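# Carry the C battery from desk to low shelf top

## Task

Take the C battery off the desk and set it on the top surface of the low shelf, then open the hand and pull the robot away. The battery must stay there without the robot holding it, and the robot must remain upright and untilted at the end.

## Robot and tools

ROBOT. A wheeled cart with a pan-tilt head camera and two arms, left_arm and right_arm, each with a wrist camera and a two-jaw gripper (one fixed jaw, one swinging jaw). The cart is 0.53 m wide and spans x = -0.35 to 0.07 m in the base frame. Each arm's vertical pan axis sits at x = -0.060, y = +0.155 (left) or -0.155 m (right); the shoulder is 0.03 m outward from that axis and 0.89 m above the floor. Link lengths: upper arm 0.116, forearm 0.135, hand 0.162 m. The fixed-jaw tip reaches roughly 0.44 m from its pan axis at most and cannot go below about 0.55 m above the floor.

FRAMES. Base frame: origin on the floor between the drive wheels, x ahead, y to the left, z up. The reported left_hand and right_hand positions are in this frame and mark the fixed-jaw tip, so a held object sits next to it on the swinging-jaw side. Hand axes: z along the fingers, y pointing from swinging jaw to fixed jaw. base_odometry is measured against the base frame as it was when the scene began; it counts wheel rotation only, so wheel slip looks like movement. Heading is left-positive, -3.142 to 3.142.

execute_actions. Argument actions: a list holding one action or nothing (empty list = just report state and images). An action may contain base, joints, or both; they start together. base holds exactly one entry: translate_m (metres, relative drive straight from the current spot, forward positive, -1.4 to 1.4) or rotate_rad (radians, relative turn in place, left/counter-clockwise positive, -3.2 to 3.2). No sideways motion. A base move counts from where the base last reported itself. joints is a dictionary of absolute joint targets in radians, keyed by name, one entry per joint you want to set: head_pan_rad (-3.2 to 3.2; 0 ahead, positive left), head_tilt_rad (-0.76 to 1.45; 0 level, positive down), and for each arm prefix left_arm_ / right_arm_: shoulder_pan_rad (-1.919 to 1.919), shoulder_lift_rad (-1.745 to 1.745), elbow_flex_rad (-1.69 to 1.58), wrist_flex_rad (-1.658 to 1.658), wrist_roll_rad (-2.743 to 2.841), gripper_rad (0 to 1.919). Done tolerances: 0.02 for pan, head and roll, 0.1 for lift, 0.07 for elbow, 0.03 for wrist flex and gripper. Unnamed joints keep chasing earlier targets silently. Any unknown key or out-of-range number rejects the whole call with no motion. Optional cameras: list drawn from head_camera, left_wrist_camera, right_wrist_camera, all; omitted/null/["all"] gives every camera, [] none. The pictures line lists image order.

JOINT MEANINGS. Pan 0 points left_arm left and right_arm right; positive pan rotates either arm clockwise viewed from above; straight ahead is +1.571 (left) and -1.571 (right). With lift, elbow and wrist flex all 0 the upper arm leans 0.24 rad outward from vertical and forearm and fingers are horizontal; positive values bend downward, and lift+elbow+wrist gives how far the fingers tip below horizontal (1.571 = pointing down, which needs the forearm no more than 0.08 rad above level). Wrist roll -1.522: jaws close across the arm's plane, fixed jaw on the left looking outward; 1.619: fixed jaw on the right; 0.049: closing within the plane, fixed jaw below (level fingers) or toward the pan axis (fingers down). Keep the fixed jaw on the left with level fingers above furniture, since the hand body then sticks up rather than down by about 0.08 m. Gripper opening at the tips: 0 rad 0.003 m, 0.3 0.026, 0.6 0.049, 1 0.076, 1.919 0.106. To squeeze, target below the contact angle, up to 0.2 rad lower; going further gains nothing and may trip the jaw. A jaw holding something reads off_target; done means empty or barely gripping.

STOW. Left: pan -1.75, lift 0.05, elbow 1.35, wrist flex -1.55, roll -1.52; right identical except pan 1.75. Stow in two actions (wrist flex and roll first, then the other three), not one, to avoid jamming on the cart. Leaving stow, do not move the wrist first. A stowed robot needs 0.44 m free radius to spin; near a desk, turning or backing up can hook the cart rear and topple it.

RESULT LINES. base_status/joint_status: done (base: wheels turned the full amount even if slipping), off_target (resting short, maybe still pushing: load sag, obstruction or tripped motor), time_out (target dropped, holding in place). contact_stop never appears. "joint command not followed" plus a cause means a self-collision check held back that arm's targets (gripper still obeyed); affected joints say not_followed and may be retried on later actions until you send passable targets. on_its_own reports uncommanded motion. A stop in one call cancels the rest of that reply's motion calls. To stop a blocked joint pushing, set its target to its reading.

SAG and OVERLOAD. Loaded or outstretched joints settle below target; compensate by biasing the next target upward by the observed sag. Reported hand positions may be off by a few cm. A joint stuck over about 0.30 rad from target for about 2 s trips to 20 % torque with no status; the robot keeps its last command while you deliberate, so treat such a joint as tripped. Reset: once the reading settles, target 0.2 rad from it on the side away from the offending target (or 0.04 rad beyond the range end, or the end itself for a jaw). Lift capacity: about 0.4 kg per hand at full reach, 0.7 kg within 0.28 m of the pan axis, about 1 kg two-handed close in. Long holds heat shoulder_lift motors: MOTOR HOT from 55 °C; at 70 °C an OVER-TEMPERATURE FAULT stops that arm and limp joints drop loads; affected keys show limit_stop_at_motor_heat and must be re-sent.

wait: seconds 0 to 10; commands nothing, returns state and images. zoom_image: camera name and region [x0, y0, x1, y1] in pixels (origin top-left, up to 504x504) of that camera's latest full image. Images are 644x476; head_camera fx=fy 581.795, cx 322.155, cy 236.791; left wrist 304.975 (322.736, 234.963); right wrist 463.541 (321.213, 239.515). finished_scene: scene = current scene number; irreversible, reports success and may give the next task (if resuming, first send an empty execute_actions).

AVOID. Dropping or sliding the battery, slamming, pushing hard, pulling on furniture in front (tips the robot), arms striking or pressing each other, and anything falling. A loose object may occasionally get nudged.

Each tool is called after ">>>" by a JSON object that holds its "name" and its "arguments".

## Session

>>> {"name": "execute_actions", "arguments": {"actions": []}}

Scene clock: 0.00 s.
base_odometry: x=+0.000 y=+0.000 heading=+0.000 (m, m, rad; odometry frame)
base_status: not commanded
joint_positions: head_pan_rad=-0.006 head_tilt_rad=-0.023 left_arm_shoulder_pan_rad=-1.771 left_arm_shoulder_lift_rad=+0.053 left_arm_elbow_flex_rad=+1.353 left_arm_wrist_flex_rad=-1.471 left_arm_wrist_roll_rad=-1.498 left_arm_gripper_rad=+1.920 right_arm_shoulder_pan_rad=+1.745 right_arm_shoulder_lift_rad=+0.049 right_arm_elbow_flex_rad=+1.360 right_arm_wrist_flex_rad=-1.552 right_arm_wrist_roll_rad=-1.541 right_arm_gripper_rad=+1.920
joint_status: not commanded
left_hand: x=-0.3053 y=+0.0973 z=+0.8828 quat_wxyz=(-0.064, -0.679, -0.077, +0.727) (m; base frame)
right_hand: x=-0.3072 y=-0.1194 z=+0.8957 quat_wxyz=(-0.059, +0.651, -0.063, -0.754) (m; base frame)
pictures: head_camera, left_wrist_camera, right_wrist_camera
Images, in order (width x height): head_camera 644x476, left_wrist_camera 644x476, right_wrist_camera 644x476.

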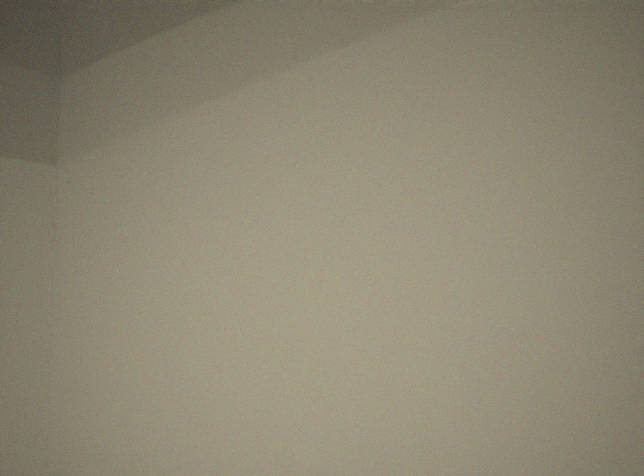

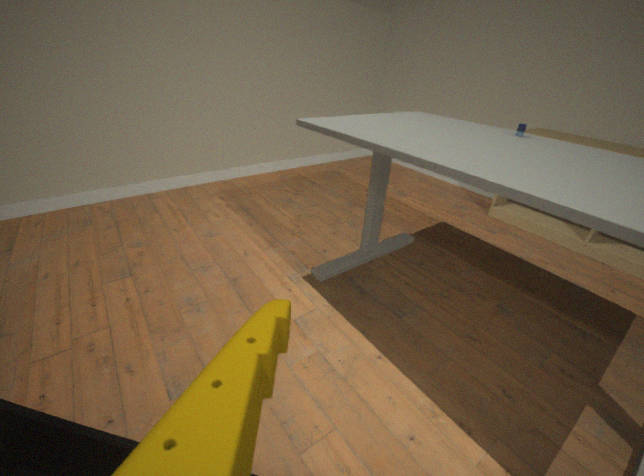

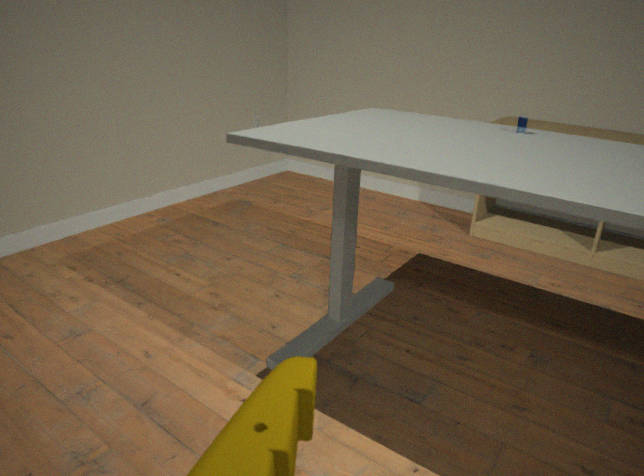

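>>> {"name": "execute_actions", "arguments": {"actions": [{"joints":{"head_pan_rad":2.9,"head_tilt_rad":0.5}}], "cameras": ["head_camera"]}}

>>> {"name": "execute_actions", "arguments": {"actions": [{"joints":{"head_pan_rad":2.1,"head_tilt_rad":0.6}}], "cameras": ["head_camera"]}}

Scene clock: 5.57 s.
base_odometry: x=+0.000 y=+0.000 heading=+0.000 (m, m, rad; odometry frame)
base_status: not commanded
joint_positions: head_pan_rad=+2.890 head_tilt_rad=+0.494 left_arm_shoulder_pan_rad=-1.771 left_arm_shoulder_lift_rad=+0.053 left_arm_elbow_flex_rad=+1.353 left_arm_wrist_flex_rad=-1.471 left_arm_wrist_roll_rad=-1.498 left_arm_gripper_rad=+1.920 right_arm_shoulder_pan_rad=+1.745 right_arm_shoulder_lift_rad=+0.049 right_arm_elbow_flex_rad=+1.360 right_arm_wrist_flex_rad=-1.552 right_arm_wrist_roll_rad=-1.541 right_arm_gripper_rad=+1.920
joint_status: all done
left_hand: x=-0.3053 y=+0.0973 z=+0.8828 quat_wxyz=(-0.064, -0.679, -0.077, +0.727) (m; base frame)
right_hand: x=-0.3072 y=-0.1194 z=+0.8957 quat_wxyz=(-0.059, +0.651, -0.063, -0.754) (m; base frame)
pictures: head_camera
Images, in order (width x height): head_camera 644x476.

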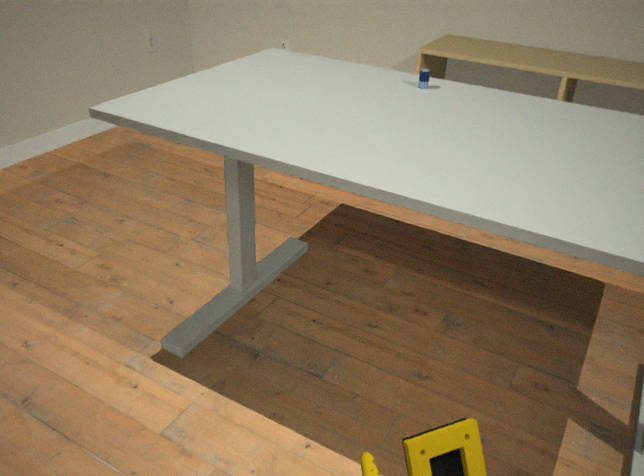

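Scene clock: 6.90 s.
base_odometry: x=+0.000 y=+0.000 heading=+0.000 (m, m, rad; odometry frame)
base_status: not commanded
joint_positions: head_pan_rad=+2.110 head_tilt_rad=+0.594 left_arm_shoulder_pan_rad=-1.771 left_arm_shoulder_lift_rad=+0.053 left_arm_elbow_flex_rad=+1.353 left_arm_wrist_flex_rad=-1.471 left_arm_wrist_roll_rad=-1.498 left_arm_gripper_rad=+1.920 right_arm_shoulder_pan_rad=+1.745 right_arm_shoulder_lift_rad=+0.049 right_arm_elbow_flex_rad=+1.360 right_arm_wrist_flex_rad=-1.552 right_arm_wrist_roll_rad=-1.541 right_arm_gripper_rad=+1.920
joint_status: all done
left_hand: x=-0.3053 y=+0.0973 z=+0.8828 quat_wxyz=(-0.064, -0.679, -0.077, +0.727) (m; base frame)
right_hand: x=-0.3072 y=-0.1194 z=+0.8957 quat_wxyz=(-0.059, +0.651, -0.063, -0.754) (m; base frame)
pictures: head_camera
Images, in order (width x height): head_camera 644x476.

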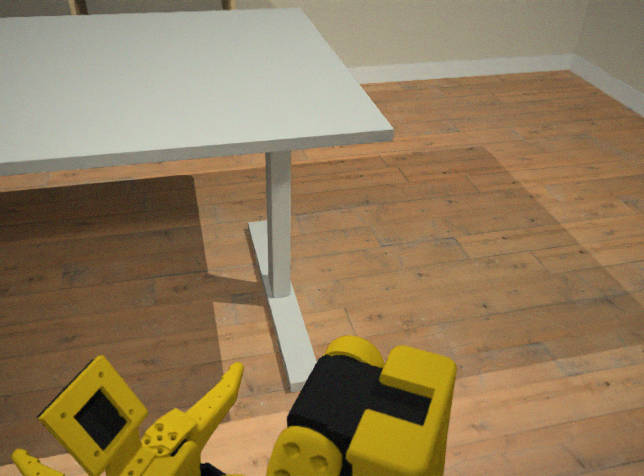

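>>> {"name": "execute_actions", "arguments": {"actions": [{"base":{"rotate_rad":1.55},"joints":{"head_pan_rad":0.5,"head_tilt_rad":0.6}}], "cameras": ["head_camera"]}}

>>> {"name": "execute_actions", "arguments": {"actions": [{"base":{"translate_m":1.35},"joints":{"head_pan_rad":1.3,"head_tilt_rad":0.55}}], "cameras": ["head_camera"]}}

Scene clock: 35.37 s.
base_odometry: x=-0.001 y=+0.000 heading=+1.549 (m, m, rad; odometry frame)
base_status: done
joint_positions: head_pan_rad=+0.510 head_tilt_rad=+0.594 left_arm_shoulder_pan_rad=-1.771 left_arm_shoulder_lift_rad=+0.053 left_arm_elbow_flex_rad=+1.353 left_arm_wrist_flex_rad=-1.471 left_arm_wrist_roll_rad=-1.498 left_arm_gripper_rad=+1.920 right_arm_shoulder_pan_rad=+1.745 right_arm_shoulder_lift_rad=+0.049 right_arm_elbow_flex_rad=+1.360 right_arm_wrist_flex_rad=-1.552 right_arm_wrist_roll_rad=-1.541 right_arm_gripper_rad=+1.920
joint_status: all done
left_hand: x=-0.3053 y=+0.0973 z=+0.8828 quat_wxyz=(-0.064, -0.679, -0.077, +0.727) (m; base frame)
right_hand: x=-0.3072 y=-0.1194 z=+0.8957 quat_wxyz=(-0.059, +0.651, -0.063, -0.754) (m; base frame)
pictures: head_camera
Images, in order (width x height): head_camera 644x476.

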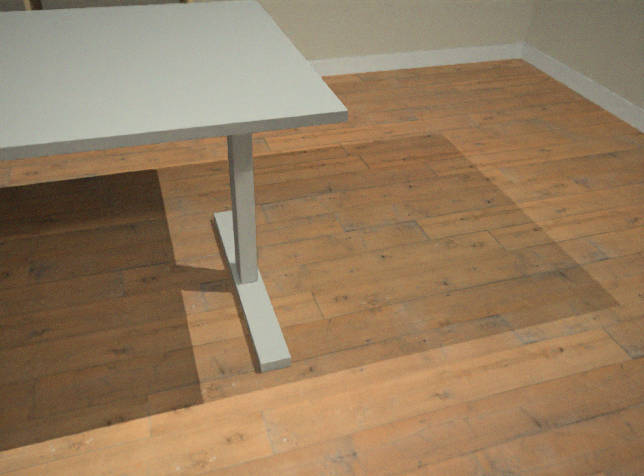

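Scene clock: 43.03 s.
base_odometry: x=+0.028 y=+1.350 heading=+1.547 (m, m, rad; odometry frame)
base_status: done
joint_positions: head_pan_rad=+1.290 head_tilt_rad=+0.564 left_arm_shoulder_pan_rad=-1.771 left_arm_shoulder_lift_rad=+0.053 left_arm_elbow_flex_rad=+1.353 left_arm_wrist_flex_rad=-1.471 left_arm_wrist_roll_rad=-1.498 left_arm_gripper_rad=+1.920 right_arm_shoulder_pan_rad=+1.745 right_arm_shoulder_lift_rad=+0.049 right_arm_elbow_flex_rad=+1.360 right_arm_wrist_flex_rad=-1.552 right_arm_wrist_roll_rad=-1.541 right_arm_gripper_rad=+1.920
joint_status: all done
left_hand: x=-0.3053 y=+0.0973 z=+0.8828 quat_wxyz=(-0.064, -0.679, -0.077, +0.727) (m; base frame)
right_hand: x=-0.3072 y=-0.1194 z=+0.8957 quat_wxyz=(-0.059, +0.651, -0.063, -0.754) (m; base frame)
pictures: head_camera
Images, in order (width x height): head_camera 644x476.

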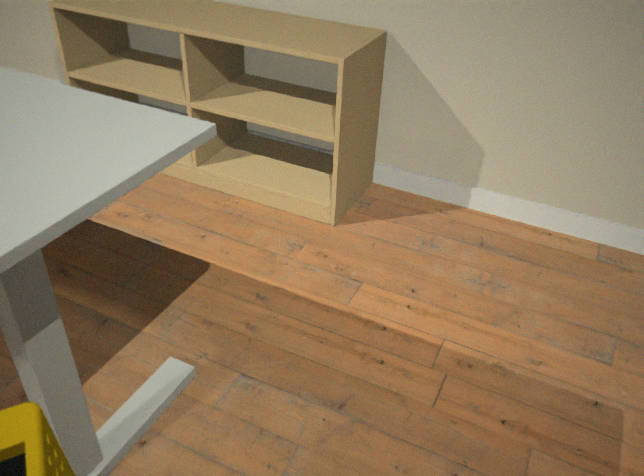

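>>> {"name": "execute_actions", "arguments": {"actions": [{"base":{"rotate_rad":0.8},"joints":{"head_pan_rad":1.0,"head_tilt_rad":0.6}}], "cameras": []}}

>>> {"name": "execute_actions", "arguments": {"actions": [{"base":{"translate_m":1.22},"joints":{"head_pan_rad":1.57,"head_tilt_rad":0.6}}], "cameras": ["head_camera"]}}

Scene clock: 65.80 s.
base_odometry: x=+0.028 y=+1.349 heading=+2.346 (m, m, rad; odometry frame)
base_status: done
joint_positions: head_pan_rad=+1.010 head_tilt_rad=+0.594 left_arm_shoulder_pan_rad=-1.771 left_arm_shoulder_lift_rad=+0.053 left_arm_elbow_flex_rad=+1.353 left_arm_wrist_flex_rad=-1.471 left_arm_wrist_roll_rad=-1.498 left_arm_gripper_rad=+1.920 right_arm_shoulder_pan_rad=+1.745 right_arm_shoulder_lift_rad=+0.049 right_arm_elbow_flex_rad=+1.360 right_arm_wrist_flex_rad=-1.552 right_arm_wrist_roll_rad=-1.541 right_arm_gripper_rad=+1.920
joint_status: all done
left_hand: x=-0.3053 y=+0.0973 z=+0.8828 quat_wxyz=(-0.064, -0.679, -0.077, +0.727) (m; base frame)
right_hand: x=-0.3072 y=-0.1194 z=+0.8957 quat_wxyz=(-0.059, +0.651, -0.063, -0.754) (m; base frame)
pictures: none
No camera images: the call's "cameras" was empty. Leave "cameras" out to get every camera's image.

Scene clock: 72.73 s.
base_odometry: x=-0.827 y=+2.220 heading=+2.345 (m, m, rad; odometry frame)
base_status: done
joint_positions: head_pan_rad=+1.560 head_tilt_rad=+0.594 left_arm_shoulder_pan_rad=-1.771 left_arm_shoulder_lift_rad=+0.053 left_arm_elbow_flex_rad=+1.353 left_arm_wrist_flex_rad=-1.471 left_arm_wrist_roll_rad=-1.498 left_arm_gripper_rad=+1.920 right_arm_shoulder_pan_rad=+1.745 right_arm_shoulder_lift_rad=+0.049 right_arm_elbow_flex_rad=+1.360 right_arm_wrist_flex_rad=-1.552 right_arm_wrist_roll_rad=-1.541 right_arm_gripper_rad=+1.920
joint_status: all done
left_hand: x=-0.3053 y=+0.0973 z=+0.8828 quat_wxyz=(-0.064, -0.679, -0.077, +0.727) (m; base frame)
right_hand: x=-0.3072 y=-0.1194 z=+0.8957 quat_wxyz=(-0.059, +0.651, -0.063, -0.754) (m; base frame)
pictures: head_camera
Images, in order (width x height): head_camera 644x476.

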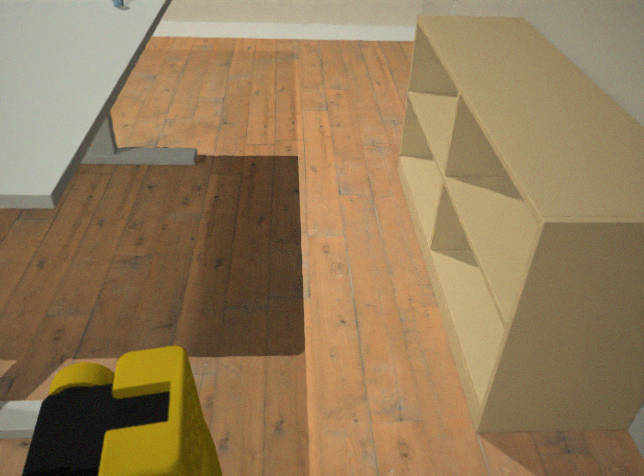

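>>> {"name": "execute_actions", "arguments": {"actions": [{"base":{"rotate_rad":1.62},"joints":{"head_pan_rad":0,"head_tilt_rad":0.65,"left_arm_shoulder_pan_rad":0.0,"left_arm_shoulder_lift_rad":-0.6,"left_arm_elbow_flex_rad":1.2}}], "cameras": ["head_camera"]}}

Scene clock: 93.30 s.
base_odometry: x=-0.826 y=+2.219 heading=-2.319 (m, m, rad; odometry frame)
base_status: done
joint_positions: head_pan_rad=+0.010 head_tilt_rad=+0.644 left_arm_shoulder_pan_rad=-0.009 left_arm_shoulder_lift_rad=-0.578 left_arm_elbow_flex_rad=+1.230 left_arm_wrist_flex_rad=-1.471 left_arm_wrist_roll_rad=-1.498 left_arm_gripper_rad=+1.920 right_arm_shoulder_pan_rad=+1.745 right_arm_shoulder_lift_rad=+0.049 right_arm_elbow_flex_rad=+1.360 right_arm_wrist_flex_rad=-1.552 right_arm_wrist_roll_rad=-1.541 right_arm_gripper_rad=+1.920
joint_status: all done
left_hand: x=-0.0696 y=+0.3676 z=+1.0428 quat_wxyz=(+0.663, -0.264, +0.255, +0.653) (m; base frame)
right_hand: x=-0.3072 y=-0.1194 z=+0.8957 quat_wxyz=(-0.059, +0.651, -0.063, -0.754) (m; base frame)
pictures: head_camera
Images, in order (width x height): head_camera 644x476.

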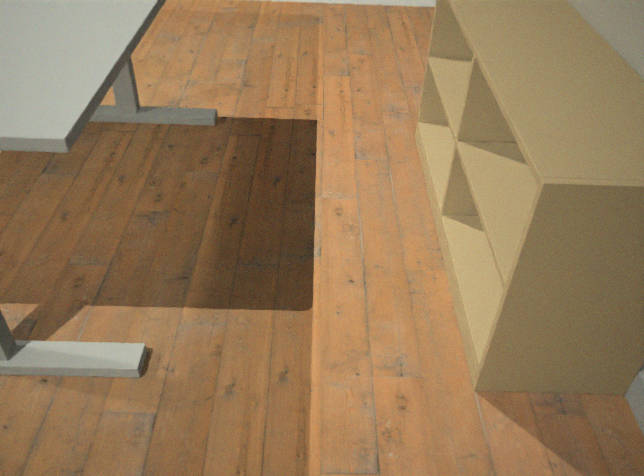

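>>> {"name": "execute_actions", "arguments": {"actions": [{"base":{"rotate_rad":0.035},"joints":{"head_pan_rad":0.6,"head_tilt_rad":0.7,"left_arm_wrist_flex_rad":-0.4,"left_arm_gripper_rad":1.2}}], "cameras": []}}

>>> {"name": "execute_actions", "arguments": {"actions": [{"base":{"translate_m":1.0},"joints":{"head_pan_rad":0.45,"head_tilt_rad":0.7}}], "cameras": ["head_camera"]}}

Scene clock: 111.03 s.
base_odometry: x=-0.826 y=+2.220 heading=-2.282 (m, m, rad; odometry frame)
base_status: done
joint_positions: head_pan_rad=+0.590 head_tilt_rad=+0.694 left_arm_shoulder_pan_rad=-0.009 left_arm_shoulder_lift_rad=-0.578 left_arm_elbow_flex_rad=+1.230 left_arm_wrist_flex_rad=-0.405 left_arm_wrist_roll_rad=-1.498 left_arm_gripper_rad=+1.211 right_arm_shoulder_pan_rad=+1.745 right_arm_shoulder_lift_rad=+0.049 right_arm_elbow_flex_rad=+1.360 right_arm_wrist_flex_rad=-1.552 right_arm_wrist_roll_rad=-1.541 right_arm_gripper_rad=+1.920
joint_status: all done
left_hand: x=-0.0700 y=+0.4132 z=+0.8861 quat_wxyz=(+0.438, -0.567, +0.549, +0.431) (m; base frame)
right_hand: x=-0.3072 y=-0.1194 z=+0.8957 quat_wxyz=(-0.059, +0.651, -0.063, -0.754) (m; base frame)
pictures: none
No camera images: the call's "cameras" was empty. Leave "cameras" out to get every camera's image.

Scene clock: 116.87 s.
base_odometry: x=-1.478 y=+1.462 heading=-2.283 (m, m, rad; odometry frame)
base_status: done
joint_positions: head_pan_rad=+0.460 head_tilt_rad=+0.695 left_arm_shoulder_pan_rad=-0.009 left_arm_shoulder_lift_rad=-0.578 left_arm_elbow_flex_rad=+1.230 left_arm_wrist_flex_rad=-0.405 left_arm_wrist_roll_rad=-1.498 left_arm_gripper_rad=+1.211 right_arm_shoulder_pan_rad=+1.745 right_arm_shoulder_lift_rad=+0.049 right_arm_elbow_flex_rad=+1.360 right_arm_wrist_flex_rad=-1.552 right_arm_wrist_roll_rad=-1.541 right_arm_gripper_rad=+1.920
joint_status: all done
left_hand: x=-0.0700 y=+0.4132 z=+0.8861 quat_wxyz=(+0.438, -0.567, +0.549, +0.431) (m; base frame)
right_hand: x=-0.3072 y=-0.1194 z=+0.8957 quat_wxyz=(-0.059, +0.651, -0.063, -0.754) (m; base frame)
pictures: head_camera
Images, in order (width x height): head_camera 644x476.

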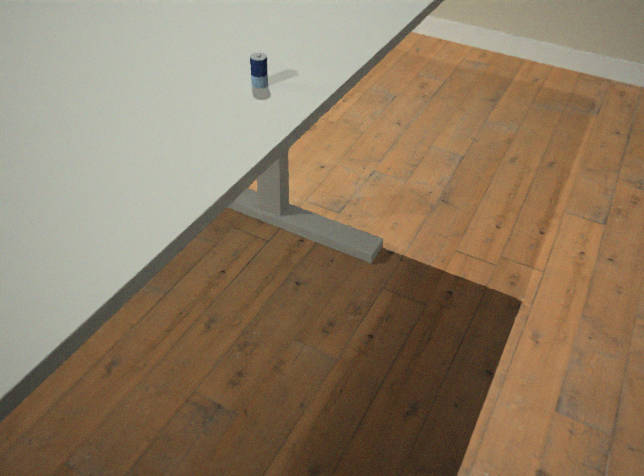

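>>> {"name": "execute_actions", "arguments": {"actions": [{"base":{"translate_m":0.72},"joints":{"head_pan_rad":1.5,"head_tilt_rad":0.75}}], "cameras": ["head_camera","left_wrist_camera"]}}

Scene clock: 130.30 s.
base_odometry: x=-1.949 y=+0.917 heading=-2.286 (m, m, rad; odometry frame)
base_status: done
joint_positions: head_pan_rad=+1.490 head_tilt_rad=+0.745 left_arm_shoulder_pan_rad=-0.009 left_arm_shoulder_lift_rad=-0.578 left_arm_elbow_flex_rad=+1.230 left_arm_wrist_flex_rad=-0.405 left_arm_wrist_roll_rad=-1.498 left_arm_gripper_rad=+1.211 right_arm_shoulder_pan_rad=+1.745 right_arm_shoulder_lift_rad=+0.049 right_arm_elbow_flex_rad=+1.360 right_arm_wrist_flex_rad=-1.552 right_arm_wrist_roll_rad=-1.541 right_arm_gripper_rad=+1.920
joint_status: all done
left_hand: x=-0.0700 y=+0.4132 z=+0.8861 quat_wxyz=(+0.438, -0.567, +0.549, +0.431) (m; base frame)
right_hand: x=-0.3072 y=-0.1194 z=+0.8957 quat_wxyz=(-0.059, +0.651, -0.063, -0.754) (m; base frame)
pictures: head_camera, left_wrist_camera
Images, in order (width x height): head_camera 644x476, left_wrist_camera 644x476.

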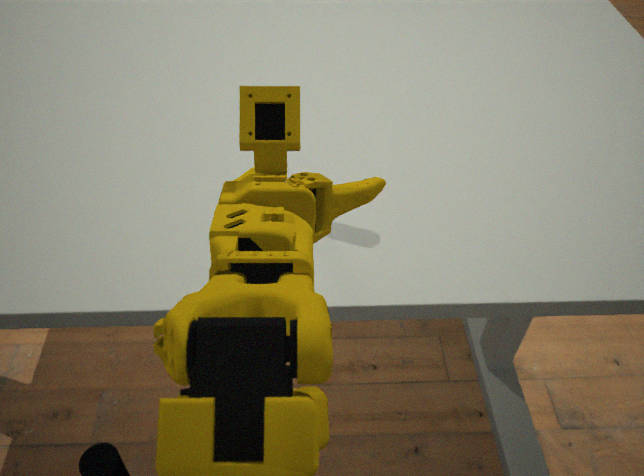

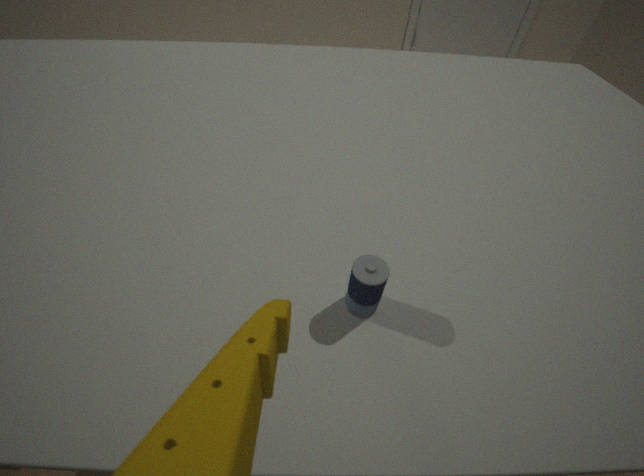

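>>> {"name": "execute_actions", "arguments": {"actions": [{"joints":{"head_pan_rad":1.35,"head_tilt_rad":0.8,"left_arm_shoulder_pan_rad":0.05,"left_arm_shoulder_lift_rad":0.07,"left_arm_elbow_flex_rad":0.1,"left_arm_wrist_flex_rad":0.88,"left_arm_gripper_rad":1.0}}], "cameras": ["head_camera","left_wrist_camera"]}}

Scene clock: 143.33 s.
base_odometry: x=-1.949 y=+0.917 heading=-2.286 (m, m, rad; odometry frame)
base_status: not commanded
joint_positions: head_pan_rad=+1.360 head_tilt_rad=+0.795 left_arm_shoulder_pan_rad=+0.040 left_arm_shoulder_lift_rad=+0.079 left_arm_elbow_flex_rad=+0.138 left_arm_wrist_flex_rad=+0.875 left_arm_wrist_roll_rad=-1.498 left_arm_gripper_rad=+1.011 right_arm_shoulder_pan_rad=+1.745 right_arm_shoulder_lift_rad=+0.049 right_arm_elbow_flex_rad=+1.360 right_arm_wrist_flex_rad=-1.552 right_arm_wrist_roll_rad=-1.541 right_arm_gripper_rad=+1.920
joint_status: all done
left_hand: x=-0.0567 y=+0.4288 z=+0.8375 quat_wxyz=(+0.173, -0.681, +0.692, +0.162) (m; base frame)
right_hand: x=-0.3072 y=-0.1194 z=+0.8957 quat_wxyz=(-0.059, +0.651, -0.063, -0.754) (m; base frame)
pictures: head_camera, left_wrist_camera
Images, in order (width x height): head_camera 644x476, left_wrist_camera 644x476.

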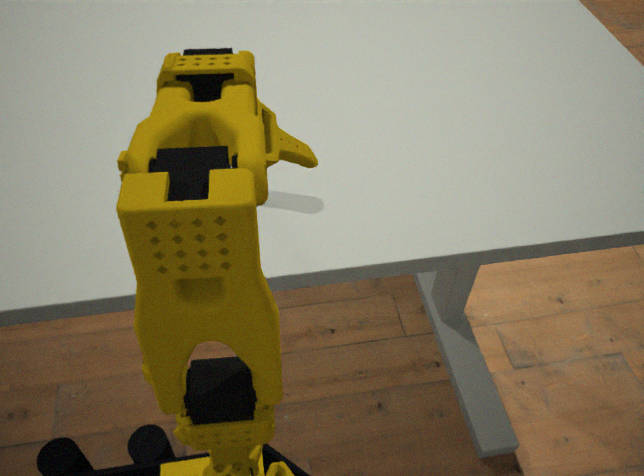

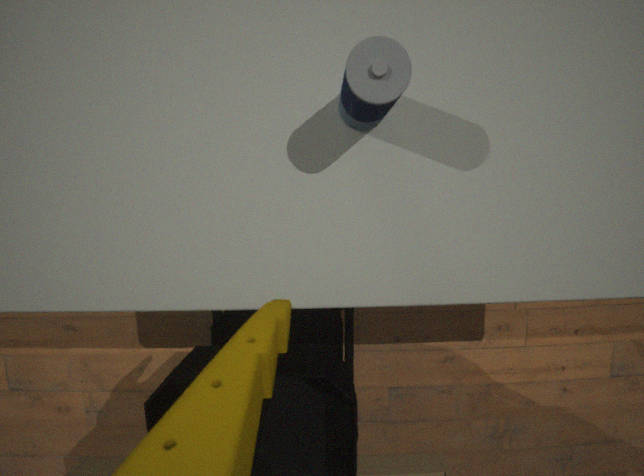

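>>> {"name": "execute_actions", "arguments": {"actions": [{"joints":{"left_arm_shoulder_pan_rad":0.08,"left_arm_shoulder_lift_rad":0.26,"left_arm_elbow_flex_rad":0.06,"left_arm_wrist_flex_rad":0.48}}], "cameras": ["head_camera","left_wrist_camera"]}}

Scene clock: 158.13 s.
base_odometry: x=-1.949 y=+0.917 heading=-2.286 (m, m, rad; odometry frame)
base_status: not commanded
joint_positions: head_pan_rad=+1.360 head_tilt_rad=+0.795 left_arm_shoulder_pan_rad=+0.071 left_arm_shoulder_lift_rad=+0.273 left_arm_elbow_flex_rad=+0.098 left_arm_wrist_flex_rad=+0.496 left_arm_wrist_roll_rad=-1.498 left_arm_gripper_rad=+1.011 right_arm_shoulder_pan_rad=+1.745 right_arm_shoulder_lift_rad=+0.049 right_arm_elbow_flex_rad=+1.360 right_arm_wrist_flex_rad=-1.552 right_arm_wrist_roll_rad=-1.541 right_arm_gripper_rad=+1.920
joint_status: all done
left_hand: x=-0.0451 y=+0.4736 z=+0.8281 quat_wxyz=(+0.255, -0.648, +0.679, +0.232) (m; base frame)
right_hand: x=-0.3072 y=-0.1194 z=+0.8957 quat_wxyz=(-0.059, +0.651, -0.063, -0.754) (m; base frame)
pictures: head_camera, left_wrist_camera
Images, in order (width x height): head_camera 644x476, left_wrist_camera 644x476.

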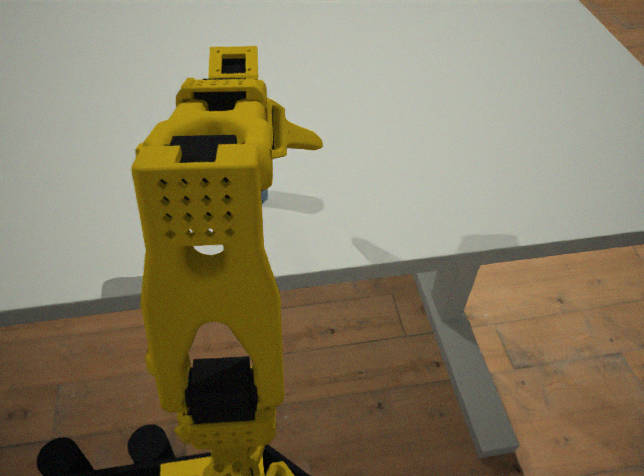

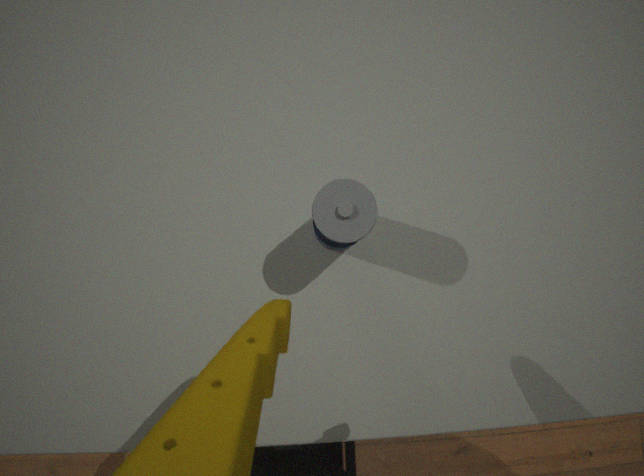

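>>> {"name": "execute_actions", "arguments": {"actions": [{"joints":{"left_arm_shoulder_lift_rad":0.76,"left_arm_elbow_flex_rad":-0.40,"left_arm_wrist_flex_rad":0.37}}], "cameras": ["head_camera","left_wrist_camera"]}}

Scene clock: 164.37 s.
base_odometry: x=-1.949 y=+0.917 heading=-2.286 (m, m, rad; odometry frame)
base_status: not commanded
joint_positions: head_pan_rad=+1.360 head_tilt_rad=+0.795 left_arm_shoulder_pan_rad=+0.071 left_arm_shoulder_lift_rad=+0.778 left_arm_elbow_flex_rad=-0.362 left_arm_wrist_flex_rad=+0.387 left_arm_wrist_roll_rad=-1.498 left_arm_gripper_rad=+1.011 right_arm_shoulder_pan_rad=+1.745 right_arm_shoulder_lift_rad=+0.049 right_arm_elbow_flex_rad=+1.360 right_arm_wrist_flex_rad=-1.552 right_arm_wrist_roll_rad=-1.541 right_arm_gripper_rad=+1.920
joint_status: all done
left_hand: x=-0.0418 y=+0.5207 z=+0.7891 quat_wxyz=(+0.277, -0.640, +0.671, +0.252) (m; base frame)
right_hand: x=-0.3072 y=-0.1194 z=+0.8957 quat_wxyz=(-0.059, +0.651, -0.063, -0.754) (m; base frame)
pictures: head_camera, left_wrist_camera
Images, in order (width x height): head_camera 644x476, left_wrist_camera 644x476.

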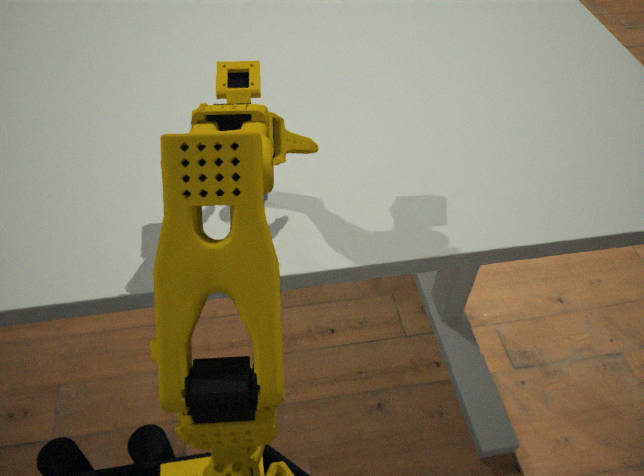

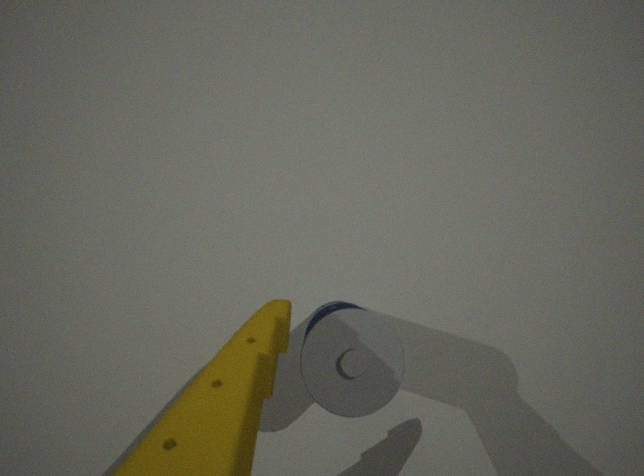

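>>> {"name": "execute_actions", "arguments": {"actions": [{"joints":{"left_arm_shoulder_lift_rad":0.81,"left_arm_wrist_flex_rad":0.41,"left_arm_gripper_rad":0.7}}], "cameras": ["left_wrist_camera"]}}

Scene clock: 170.50 s.
base_odometry: x=-1.949 y=+0.917 heading=-2.286 (m, m, rad; odometry frame)
base_status: not commanded
joint_positions: head_pan_rad=+1.360 head_tilt_rad=+0.795 left_arm_shoulder_pan_rad=+0.071 left_arm_shoulder_lift_rad=+0.830 left_arm_elbow_flex_rad=-0.364 left_arm_wrist_flex_rad=+0.404 left_arm_wrist_roll_rad=-1.498 left_arm_gripper_rad=+0.712 right_arm_shoulder_pan_rad=+1.745 right_arm_shoulder_lift_rad=+0.049 right_arm_elbow_flex_rad=+1.360 right_arm_wrist_flex_rad=-1.552 right_arm_wrist_roll_rad=-1.541 right_arm_gripper_rad=+1.920
joint_status: all done
left_hand: x=-0.0423 y=+0.5130 z=+0.7703 quat_wxyz=(+0.254, -0.648, +0.680, +0.231) (m; base frame)
right_hand: x=-0.3072 y=-0.1194 z=+0.8957 quat_wxyz=(-0.059, +0.651, -0.063, -0.754) (m; base frame)
pictures: left_wrist_camera
Images, in order (width x height): left_wrist_camera 644x476.

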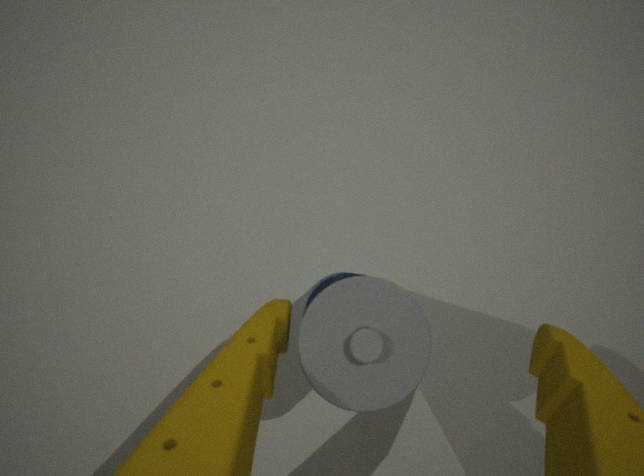

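>>> {"name": "execute_actions", "arguments": {"actions": [{"joints":{"left_arm_shoulder_lift_rad":0.95,"left_arm_elbow_flex_rad":-0.54}}], "cameras": ["left_wrist_camera"]}}

>>> {"name": "execute_actions", "arguments": {"actions": [{"joints":{"left_arm_gripper_rad":0.14}}], "cameras": ["left_wrist_camera"]}}

Scene clock: 181.00 s.
base_odometry: x=-1.949 y=+0.917 heading=-2.286 (m, m, rad; odometry frame)
base_status: not commanded
joint_positions: head_pan_rad=+1.360 head_tilt_rad=+0.795 left_arm_shoulder_pan_rad=+0.071 left_arm_shoulder_lift_rad=+0.970 left_arm_elbow_flex_rad=-0.503 left_arm_wrist_flex_rad=+0.404 left_arm_wrist_roll_rad=-1.498 left_arm_gripper_rad=+0.711 right_arm_shoulder_pan_rad=+1.745 right_arm_shoulder_lift_rad=+0.049 right_arm_elbow_flex_rad=+1.360 right_arm_wrist_flex_rad=-1.552 right_arm_wrist_roll_rad=-1.541 right_arm_gripper_rad=+1.920
joint_status: all done
left_hand: x=-0.0418 y=+0.5197 z=+0.7556 quat_wxyz=(+0.254, -0.648, +0.680, +0.231) (m; base frame)
right_hand: x=-0.3072 y=-0.1194 z=+0.8957 quat_wxyz=(-0.059, +0.651, -0.063, -0.754) (m; base frame)
pictures: left_wrist_camera
Images, in order (width x height): left_wrist_camera 644x476.

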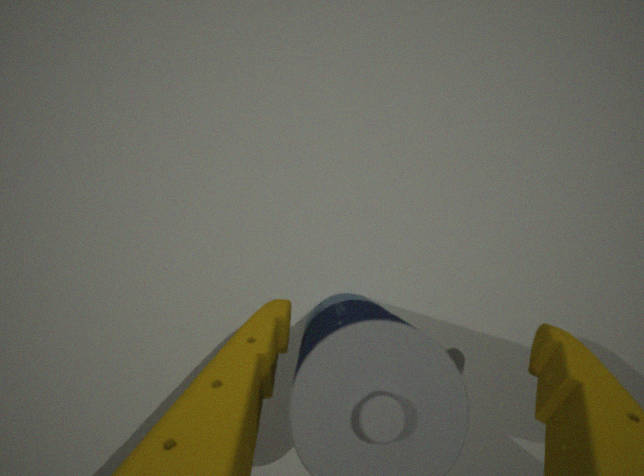

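Scene clock: 181.80 s.
base_odometry: x=-1.949 y=+0.917 heading=-2.286 (m, m, rad; odometry frame)
base_status: not commanded
joint_positions: head_pan_rad=+1.360 head_tilt_rad=+0.795 left_arm_shoulder_pan_rad=+0.072 left_arm_shoulder_lift_rad=+0.970 left_arm_elbow_flex_rad=-0.503 left_arm_wrist_flex_rad=+0.404 left_arm_wrist_roll_rad=-1.498 left_arm_gripper_rad=+0.265 right_arm_shoulder_pan_rad=+1.745 right_arm_shoulder_lift_rad=+0.049 right_arm_elbow_flex_rad=+1.360 right_arm_wrist_flex_rad=-1.552 right_arm_wrist_roll_rad=-1.541 right_arm_gripper_rad=+1.920
joint_status: left_arm_gripper_rad off_target (ended at +0.265, target +0.140)
left_hand: x=-0.0413 y=+0.5197 z=+0.7556 quat_wxyz=(+0.254, -0.648, +0.680, +0.231) (m; base frame)
right_hand: x=-0.3072 y=-0.1194 z=+0.8957 quat_wxyz=(-0.059, +0.651, -0.063, -0.754) (m; base frame)
pictures: left_wrist_camera
Images, in order (width x height): left_wrist_camera 644x476.

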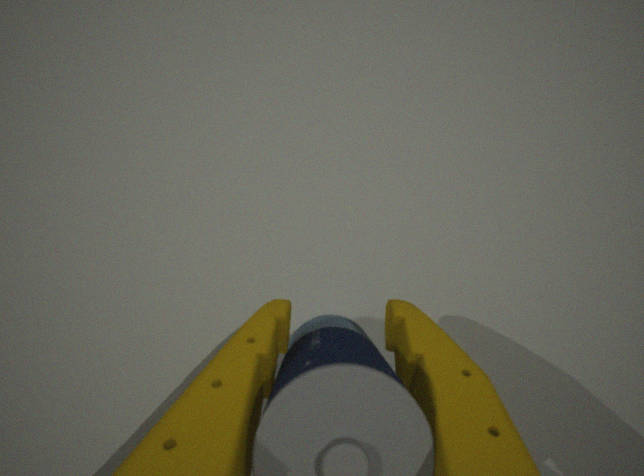

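>>> {"name": "execute_actions", "arguments": {"actions": [{"joints":{"left_arm_shoulder_lift_rad":0.5,"head_pan_rad":-0.7,"head_tilt_rad":0.7}}], "cameras": ["head_camera","left_wrist_camera"]}}

Scene clock: 196.03 s.
base_odometry: x=-1.949 y=+0.917 heading=-2.286 (m, m, rad; odometry frame)
base_status: not commanded
joint_positions: head_pan_rad=-0.690 head_tilt_rad=+0.714 left_arm_shoulder_pan_rad=+0.072 left_arm_shoulder_lift_rad=+0.571 left_arm_elbow_flex_rad=-0.503 left_arm_wrist_flex_rad=+0.408 left_arm_wrist_roll_rad=-1.498 left_arm_gripper_rad=+0.265 right_arm_shoulder_pan_rad=+1.745 right_arm_shoulder_lift_rad=+0.049 right_arm_elbow_flex_rad=+1.360 right_arm_wrist_flex_rad=-1.552 right_arm_wrist_roll_rad=-1.541 right_arm_gripper_rad=+1.920
joint_status: all done
left_hand: x=-0.0393 y=+0.5468 z=+0.8957 quat_wxyz=(+0.385, -0.589, +0.618, +0.350) (m; base frame)
right_hand: x=-0.3072 y=-0.1194 z=+0.8957 quat_wxyz=(-0.059, +0.651, -0.063, -0.754) (m; base frame)
pictures: head_camera, left_wrist_camera
Images, in order (width x height): head_camera 644x476, left_wrist_camera 644x476.

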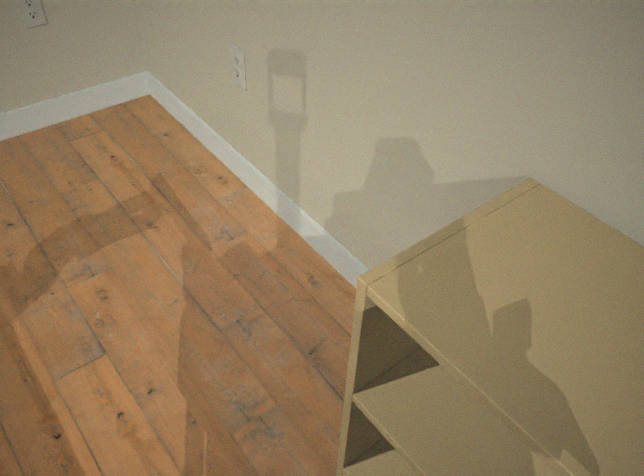

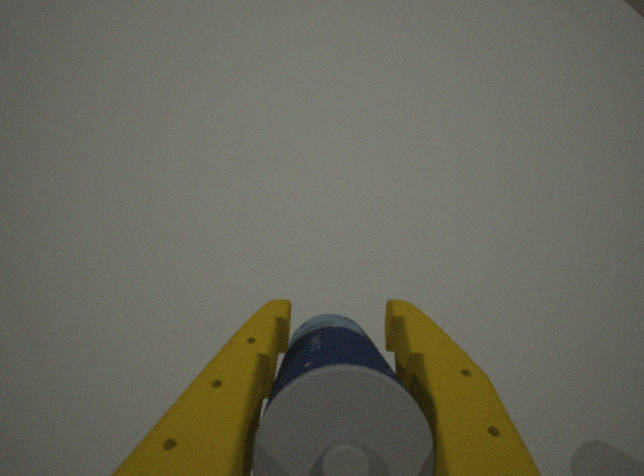

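>>> {"name": "execute_actions", "arguments": {"actions": [{"base":{"translate_m":0.85},"joints":{"left_arm_shoulder_pan_rad":1.57,"left_arm_shoulder_lift_rad":0.2,"left_arm_elbow_flex_rad":0.2,"head_pan_rad":2.2,"head_tilt_rad":0.8}}], "cameras": ["head_camera"]}}

Scene clock: 218.70 s.
base_odometry: x=-2.508 y=+0.276 heading=-2.287 (m, m, rad; odometry frame)
base_status: done
joint_positions: head_pan_rad=+2.190 head_tilt_rad=+0.795 left_arm_shoulder_pan_rad=+1.560 left_arm_shoulder_lift_rad=+0.258 left_arm_elbow_flex_rad=+0.205 left_arm_wrist_flex_rad=+0.408 left_arm_wrist_roll_rad=-1.498 left_arm_gripper_rad=+0.265 right_arm_shoulder_pan_rad=+1.745 right_arm_shoulder_lift_rad=+0.049 right_arm_elbow_flex_rad=+1.360 right_arm_wrist_flex_rad=-1.552 right_arm_wrist_roll_rad=-1.541 right_arm_gripper_rad=+1.920
joint_status: all done
left_hand: x=+0.2521 y=+0.1660 z=+0.8169 quat_wxyz=(+0.342, -0.016, +0.939, -0.002) (m; base frame)
right_hand: x=-0.3072 y=-0.1194 z=+0.8957 quat_wxyz=(-0.059, +0.651, -0.063, -0.754) (m; base frame)
pictures: head_camera
Images, in order (width x height): head_camera 644x476.

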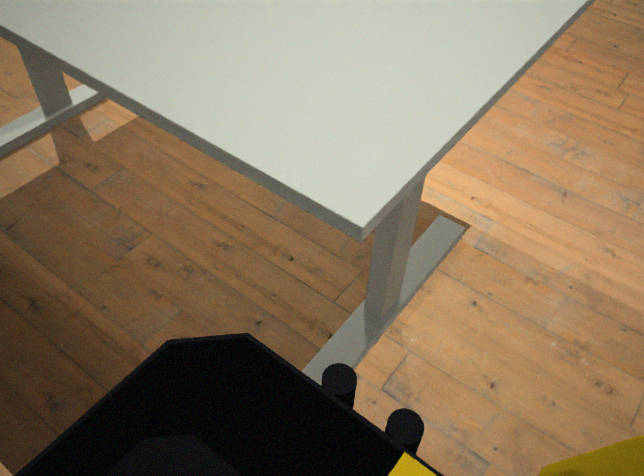

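>>> {"name": "execute_actions", "arguments": {"actions": [{"base":{"translate_m":0.1},"joints":{"head_pan_rad":0.9}}], "cameras": []}}

>>> {"name": "execute_actions", "arguments": {"actions": [{"base":{"rotate_rad":-2.72},"joints":{"head_pan_rad":0.0,"head_tilt_rad":0.75}}], "cameras": ["head_camera"]}}

Scene clock: 228.93 s.
base_odometry: x=-2.574 y=+0.201 heading=-2.286 (m, m, rad; odometry frame)
base_status: done
joint_positions: head_pan_rad=+0.910 head_tilt_rad=+0.795 left_arm_shoulder_pan_rad=+1.560 left_arm_shoulder_lift_rad=+0.258 left_arm_elbow_flex_rad=+0.205 left_arm_wrist_flex_rad=+0.408 left_arm_wrist_roll_rad=-1.498 left_arm_gripper_rad=+0.265 right_arm_shoulder_pan_rad=+1.745 right_arm_shoulder_lift_rad=+0.049 right_arm_elbow_flex_rad=+1.360 right_arm_wrist_flex_rad=-1.552 right_arm_wrist_roll_rad=-1.541 right_arm_gripper_rad=+1.920
joint_status: all done
left_hand: x=+0.2521 y=+0.1660 z=+0.8169 quat_wxyz=(+0.342, -0.016, +0.939, -0.002) (m; base frame)
right_hand: x=-0.3072 y=-0.1194 z=+0.8957 quat_wxyz=(-0.059, +0.651, -0.063, -0.754) (m; base frame)
pictures: none
No camera images: the call's "cameras" was empty. Leave "cameras" out to get every camera's image.

Scene clock: 233.03 s.
base_odometry: x=-2.573 y=+0.201 heading=+1.278 (m, m, rad; odometry frame)
base_status: done
joint_positions: head_pan_rad=+0.010 head_tilt_rad=+0.765 left_arm_shoulder_pan_rad=+1.562 left_arm_shoulder_lift_rad=+0.258 left_arm_elbow_flex_rad=+0.205 left_arm_wrist_flex_rad=+0.408 left_arm_wrist_roll_rad=-1.498 left_arm_gripper_rad=+0.265 right_arm_shoulder_pan_rad=+1.745 right_arm_shoulder_lift_rad=+0.049 right_arm_elbow_flex_rad=+1.360 right_arm_wrist_flex_rad=-1.552 right_arm_wrist_roll_rad=-1.541 right_arm_gripper_rad=+1.920
joint_status: all done
left_hand: x=+0.2521 y=+0.1655 z=+0.8169 quat_wxyz=(+0.342, -0.016, +0.939, -0.003) (m; base frame)
right_hand: x=-0.3072 y=-0.1194 z=+0.8957 quat_wxyz=(-0.059, +0.651, -0.063, -0.754) (m; base frame)
pictures: head_camera
Images, in order (width x height): head_camera 644x476.

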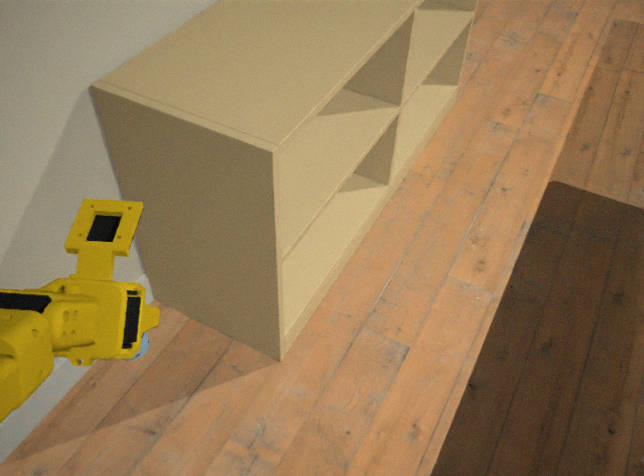

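>>> {"name": "execute_actions", "arguments": {"actions": [{"base":{"translate_m":0.52},"joints":{"head_tilt_rad":1.15,"head_pan_rad":0.15,"left_arm_shoulder_pan_rad":1.65,"left_arm_shoulder_lift_rad":1.0,"left_arm_elbow_flex_rad":-0.45,"left_arm_wrist_flex_rad":0.28}}], "cameras": ["head_camera","left_wrist_camera"]}}

Scene clock: 249.70 s.
base_odometry: x=-2.422 y=+0.699 heading=+1.277 (m, m, rad; odometry frame)
base_status: done
joint_positions: head_pan_rad=+0.140 head_tilt_rad=+1.145 left_arm_shoulder_pan_rad=+1.640 left_arm_shoulder_lift_rad=+1.028 left_arm_elbow_flex_rad=-0.408 left_arm_wrist_flex_rad=+0.298 left_arm_wrist_roll_rad=-1.498 left_arm_gripper_rad=+0.265 right_arm_shoulder_pan_rad=+1.745 right_arm_shoulder_lift_rad=+0.049 right_arm_elbow_flex_rad=+1.360 right_arm_wrist_flex_rad=-1.552 right_arm_wrist_roll_rad=-1.541 right_arm_gripper_rad=+1.920
joint_status: all done
left_hand: x=+0.2910 y=+0.1383 z=+0.7263 quat_wxyz=(+0.320, +0.021, +0.947, -0.015) (m; base frame)
right_hand: x=-0.3072 y=-0.1194 z=+0.8957 quat_wxyz=(-0.059, +0.651, -0.063, -0.754) (m; base frame)
pictures: head_camera, left_wrist_camera
Images, in order (width x height): head_camera 644x476, left_wrist_camera 644x476.

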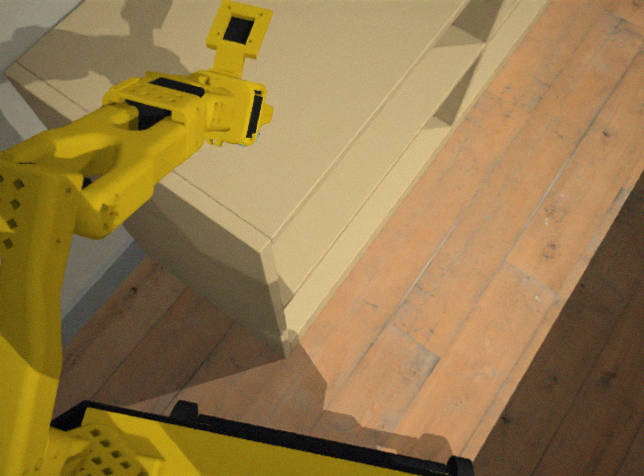

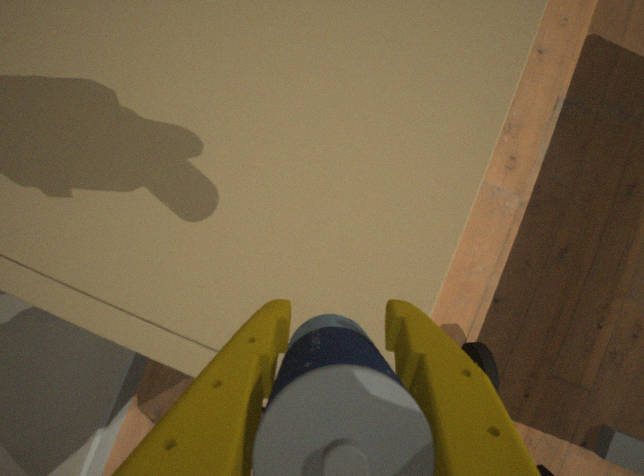

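>>> {"name": "execute_actions", "arguments": {"actions": [{"base":{"translate_m":0.07},"joints":{"left_arm_shoulder_pan_rad":1.58,"left_arm_shoulder_lift_rad":1.32,"left_arm_elbow_flex_rad":-0.6,"left_arm_wrist_flex_rad":0.08}}], "cameras": ["head_camera","left_wrist_camera"]}}

Scene clock: 256.47 s.
base_odometry: x=-2.402 y=+0.766 heading=+1.277 (m, m, rad; odometry frame)
base_status: done
joint_positions: head_pan_rad=+0.140 head_tilt_rad=+1.145 left_arm_shoulder_pan_rad=+1.590 left_arm_shoulder_lift_rad=+1.349 left_arm_elbow_flex_rad=-0.562 left_arm_wrist_flex_rad=+0.100 left_arm_wrist_roll_rad=-1.498 left_arm_gripper_rad=+0.265 right_arm_shoulder_pan_rad=+1.745 right_arm_shoulder_lift_rad=+0.049 right_arm_elbow_flex_rad=+1.360 right_arm_wrist_flex_rad=-1.552 right_arm_wrist_roll_rad=-1.541 right_arm_gripper_rad=+1.920
joint_status: all done
left_hand: x=+0.2865 y=+0.1562 z=+0.6749 quat_wxyz=(+0.335, -0.003, +0.942, -0.007) (m; base frame)
right_hand: x=-0.3072 y=-0.1194 z=+0.8957 quat_wxyz=(-0.059, +0.651, -0.063, -0.754) (m; base frame)
pictures: head_camera, left_wrist_camera
Images, in order (width x height): head_camera 644x476, left_wrist_camera 644x476.

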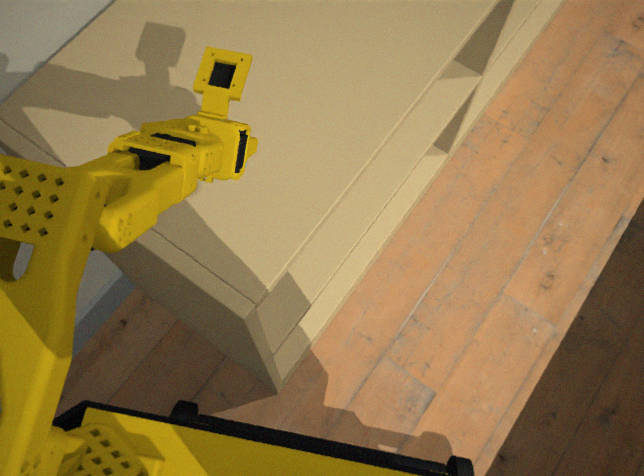

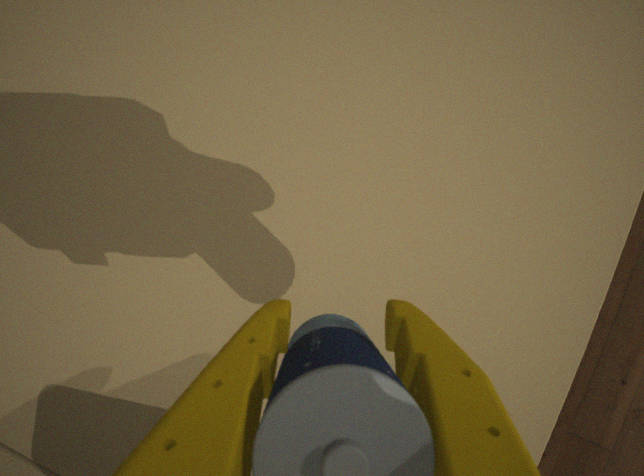

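>>> {"name": "execute_actions", "arguments": {"actions": [{"joints":{"left_arm_shoulder_lift_rad":1.48,"left_arm_elbow_flex_rad":-0.67,"left_arm_wrist_flex_rad":-0.02}}], "cameras": ["left_wrist_camera"]}}

Scene clock: 263.87 s.
base_odometry: x=-2.402 y=+0.766 heading=+1.277 (m, m, rad; odometry frame)
base_status: not commanded
joint_positions: head_pan_rad=+0.140 head_tilt_rad=+1.145 left_arm_shoulder_pan_rad=+1.590 left_arm_shoulder_lift_rad=+1.507 left_arm_elbow_flex_rad=-0.632 left_arm_wrist_flex_rad=+0.000 left_arm_wrist_roll_rad=-1.498 left_arm_gripper_rad=+0.265 right_arm_shoulder_pan_rad=+1.745 right_arm_shoulder_lift_rad=+0.049 right_arm_elbow_flex_rad=+1.360 right_arm_wrist_flex_rad=-1.552 right_arm_wrist_roll_rad=-1.541 right_arm_gripper_rad=+1.920
joint_status: all done
left_hand: x=+0.2777 y=+0.1564 z=+0.6496 quat_wxyz=(+0.341, -0.003, +0.940, -0.007) (m; base frame)
right_hand: x=-0.3072 y=-0.1194 z=+0.8957 quat_wxyz=(-0.059, +0.651, -0.063, -0.754) (m; base frame)
pictures: left_wrist_camera
Images, in order (width x height): left_wrist_camera 644x476.

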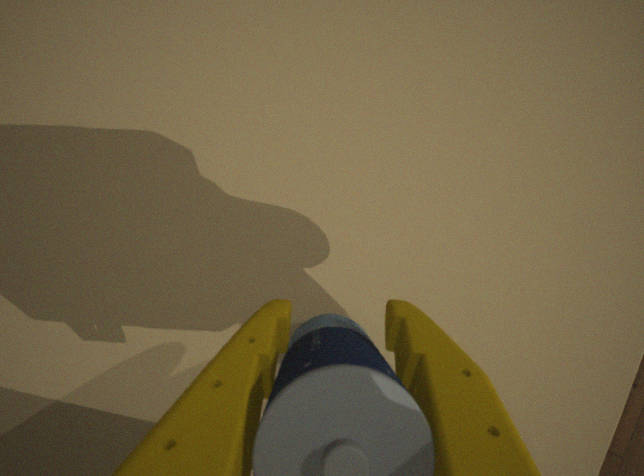

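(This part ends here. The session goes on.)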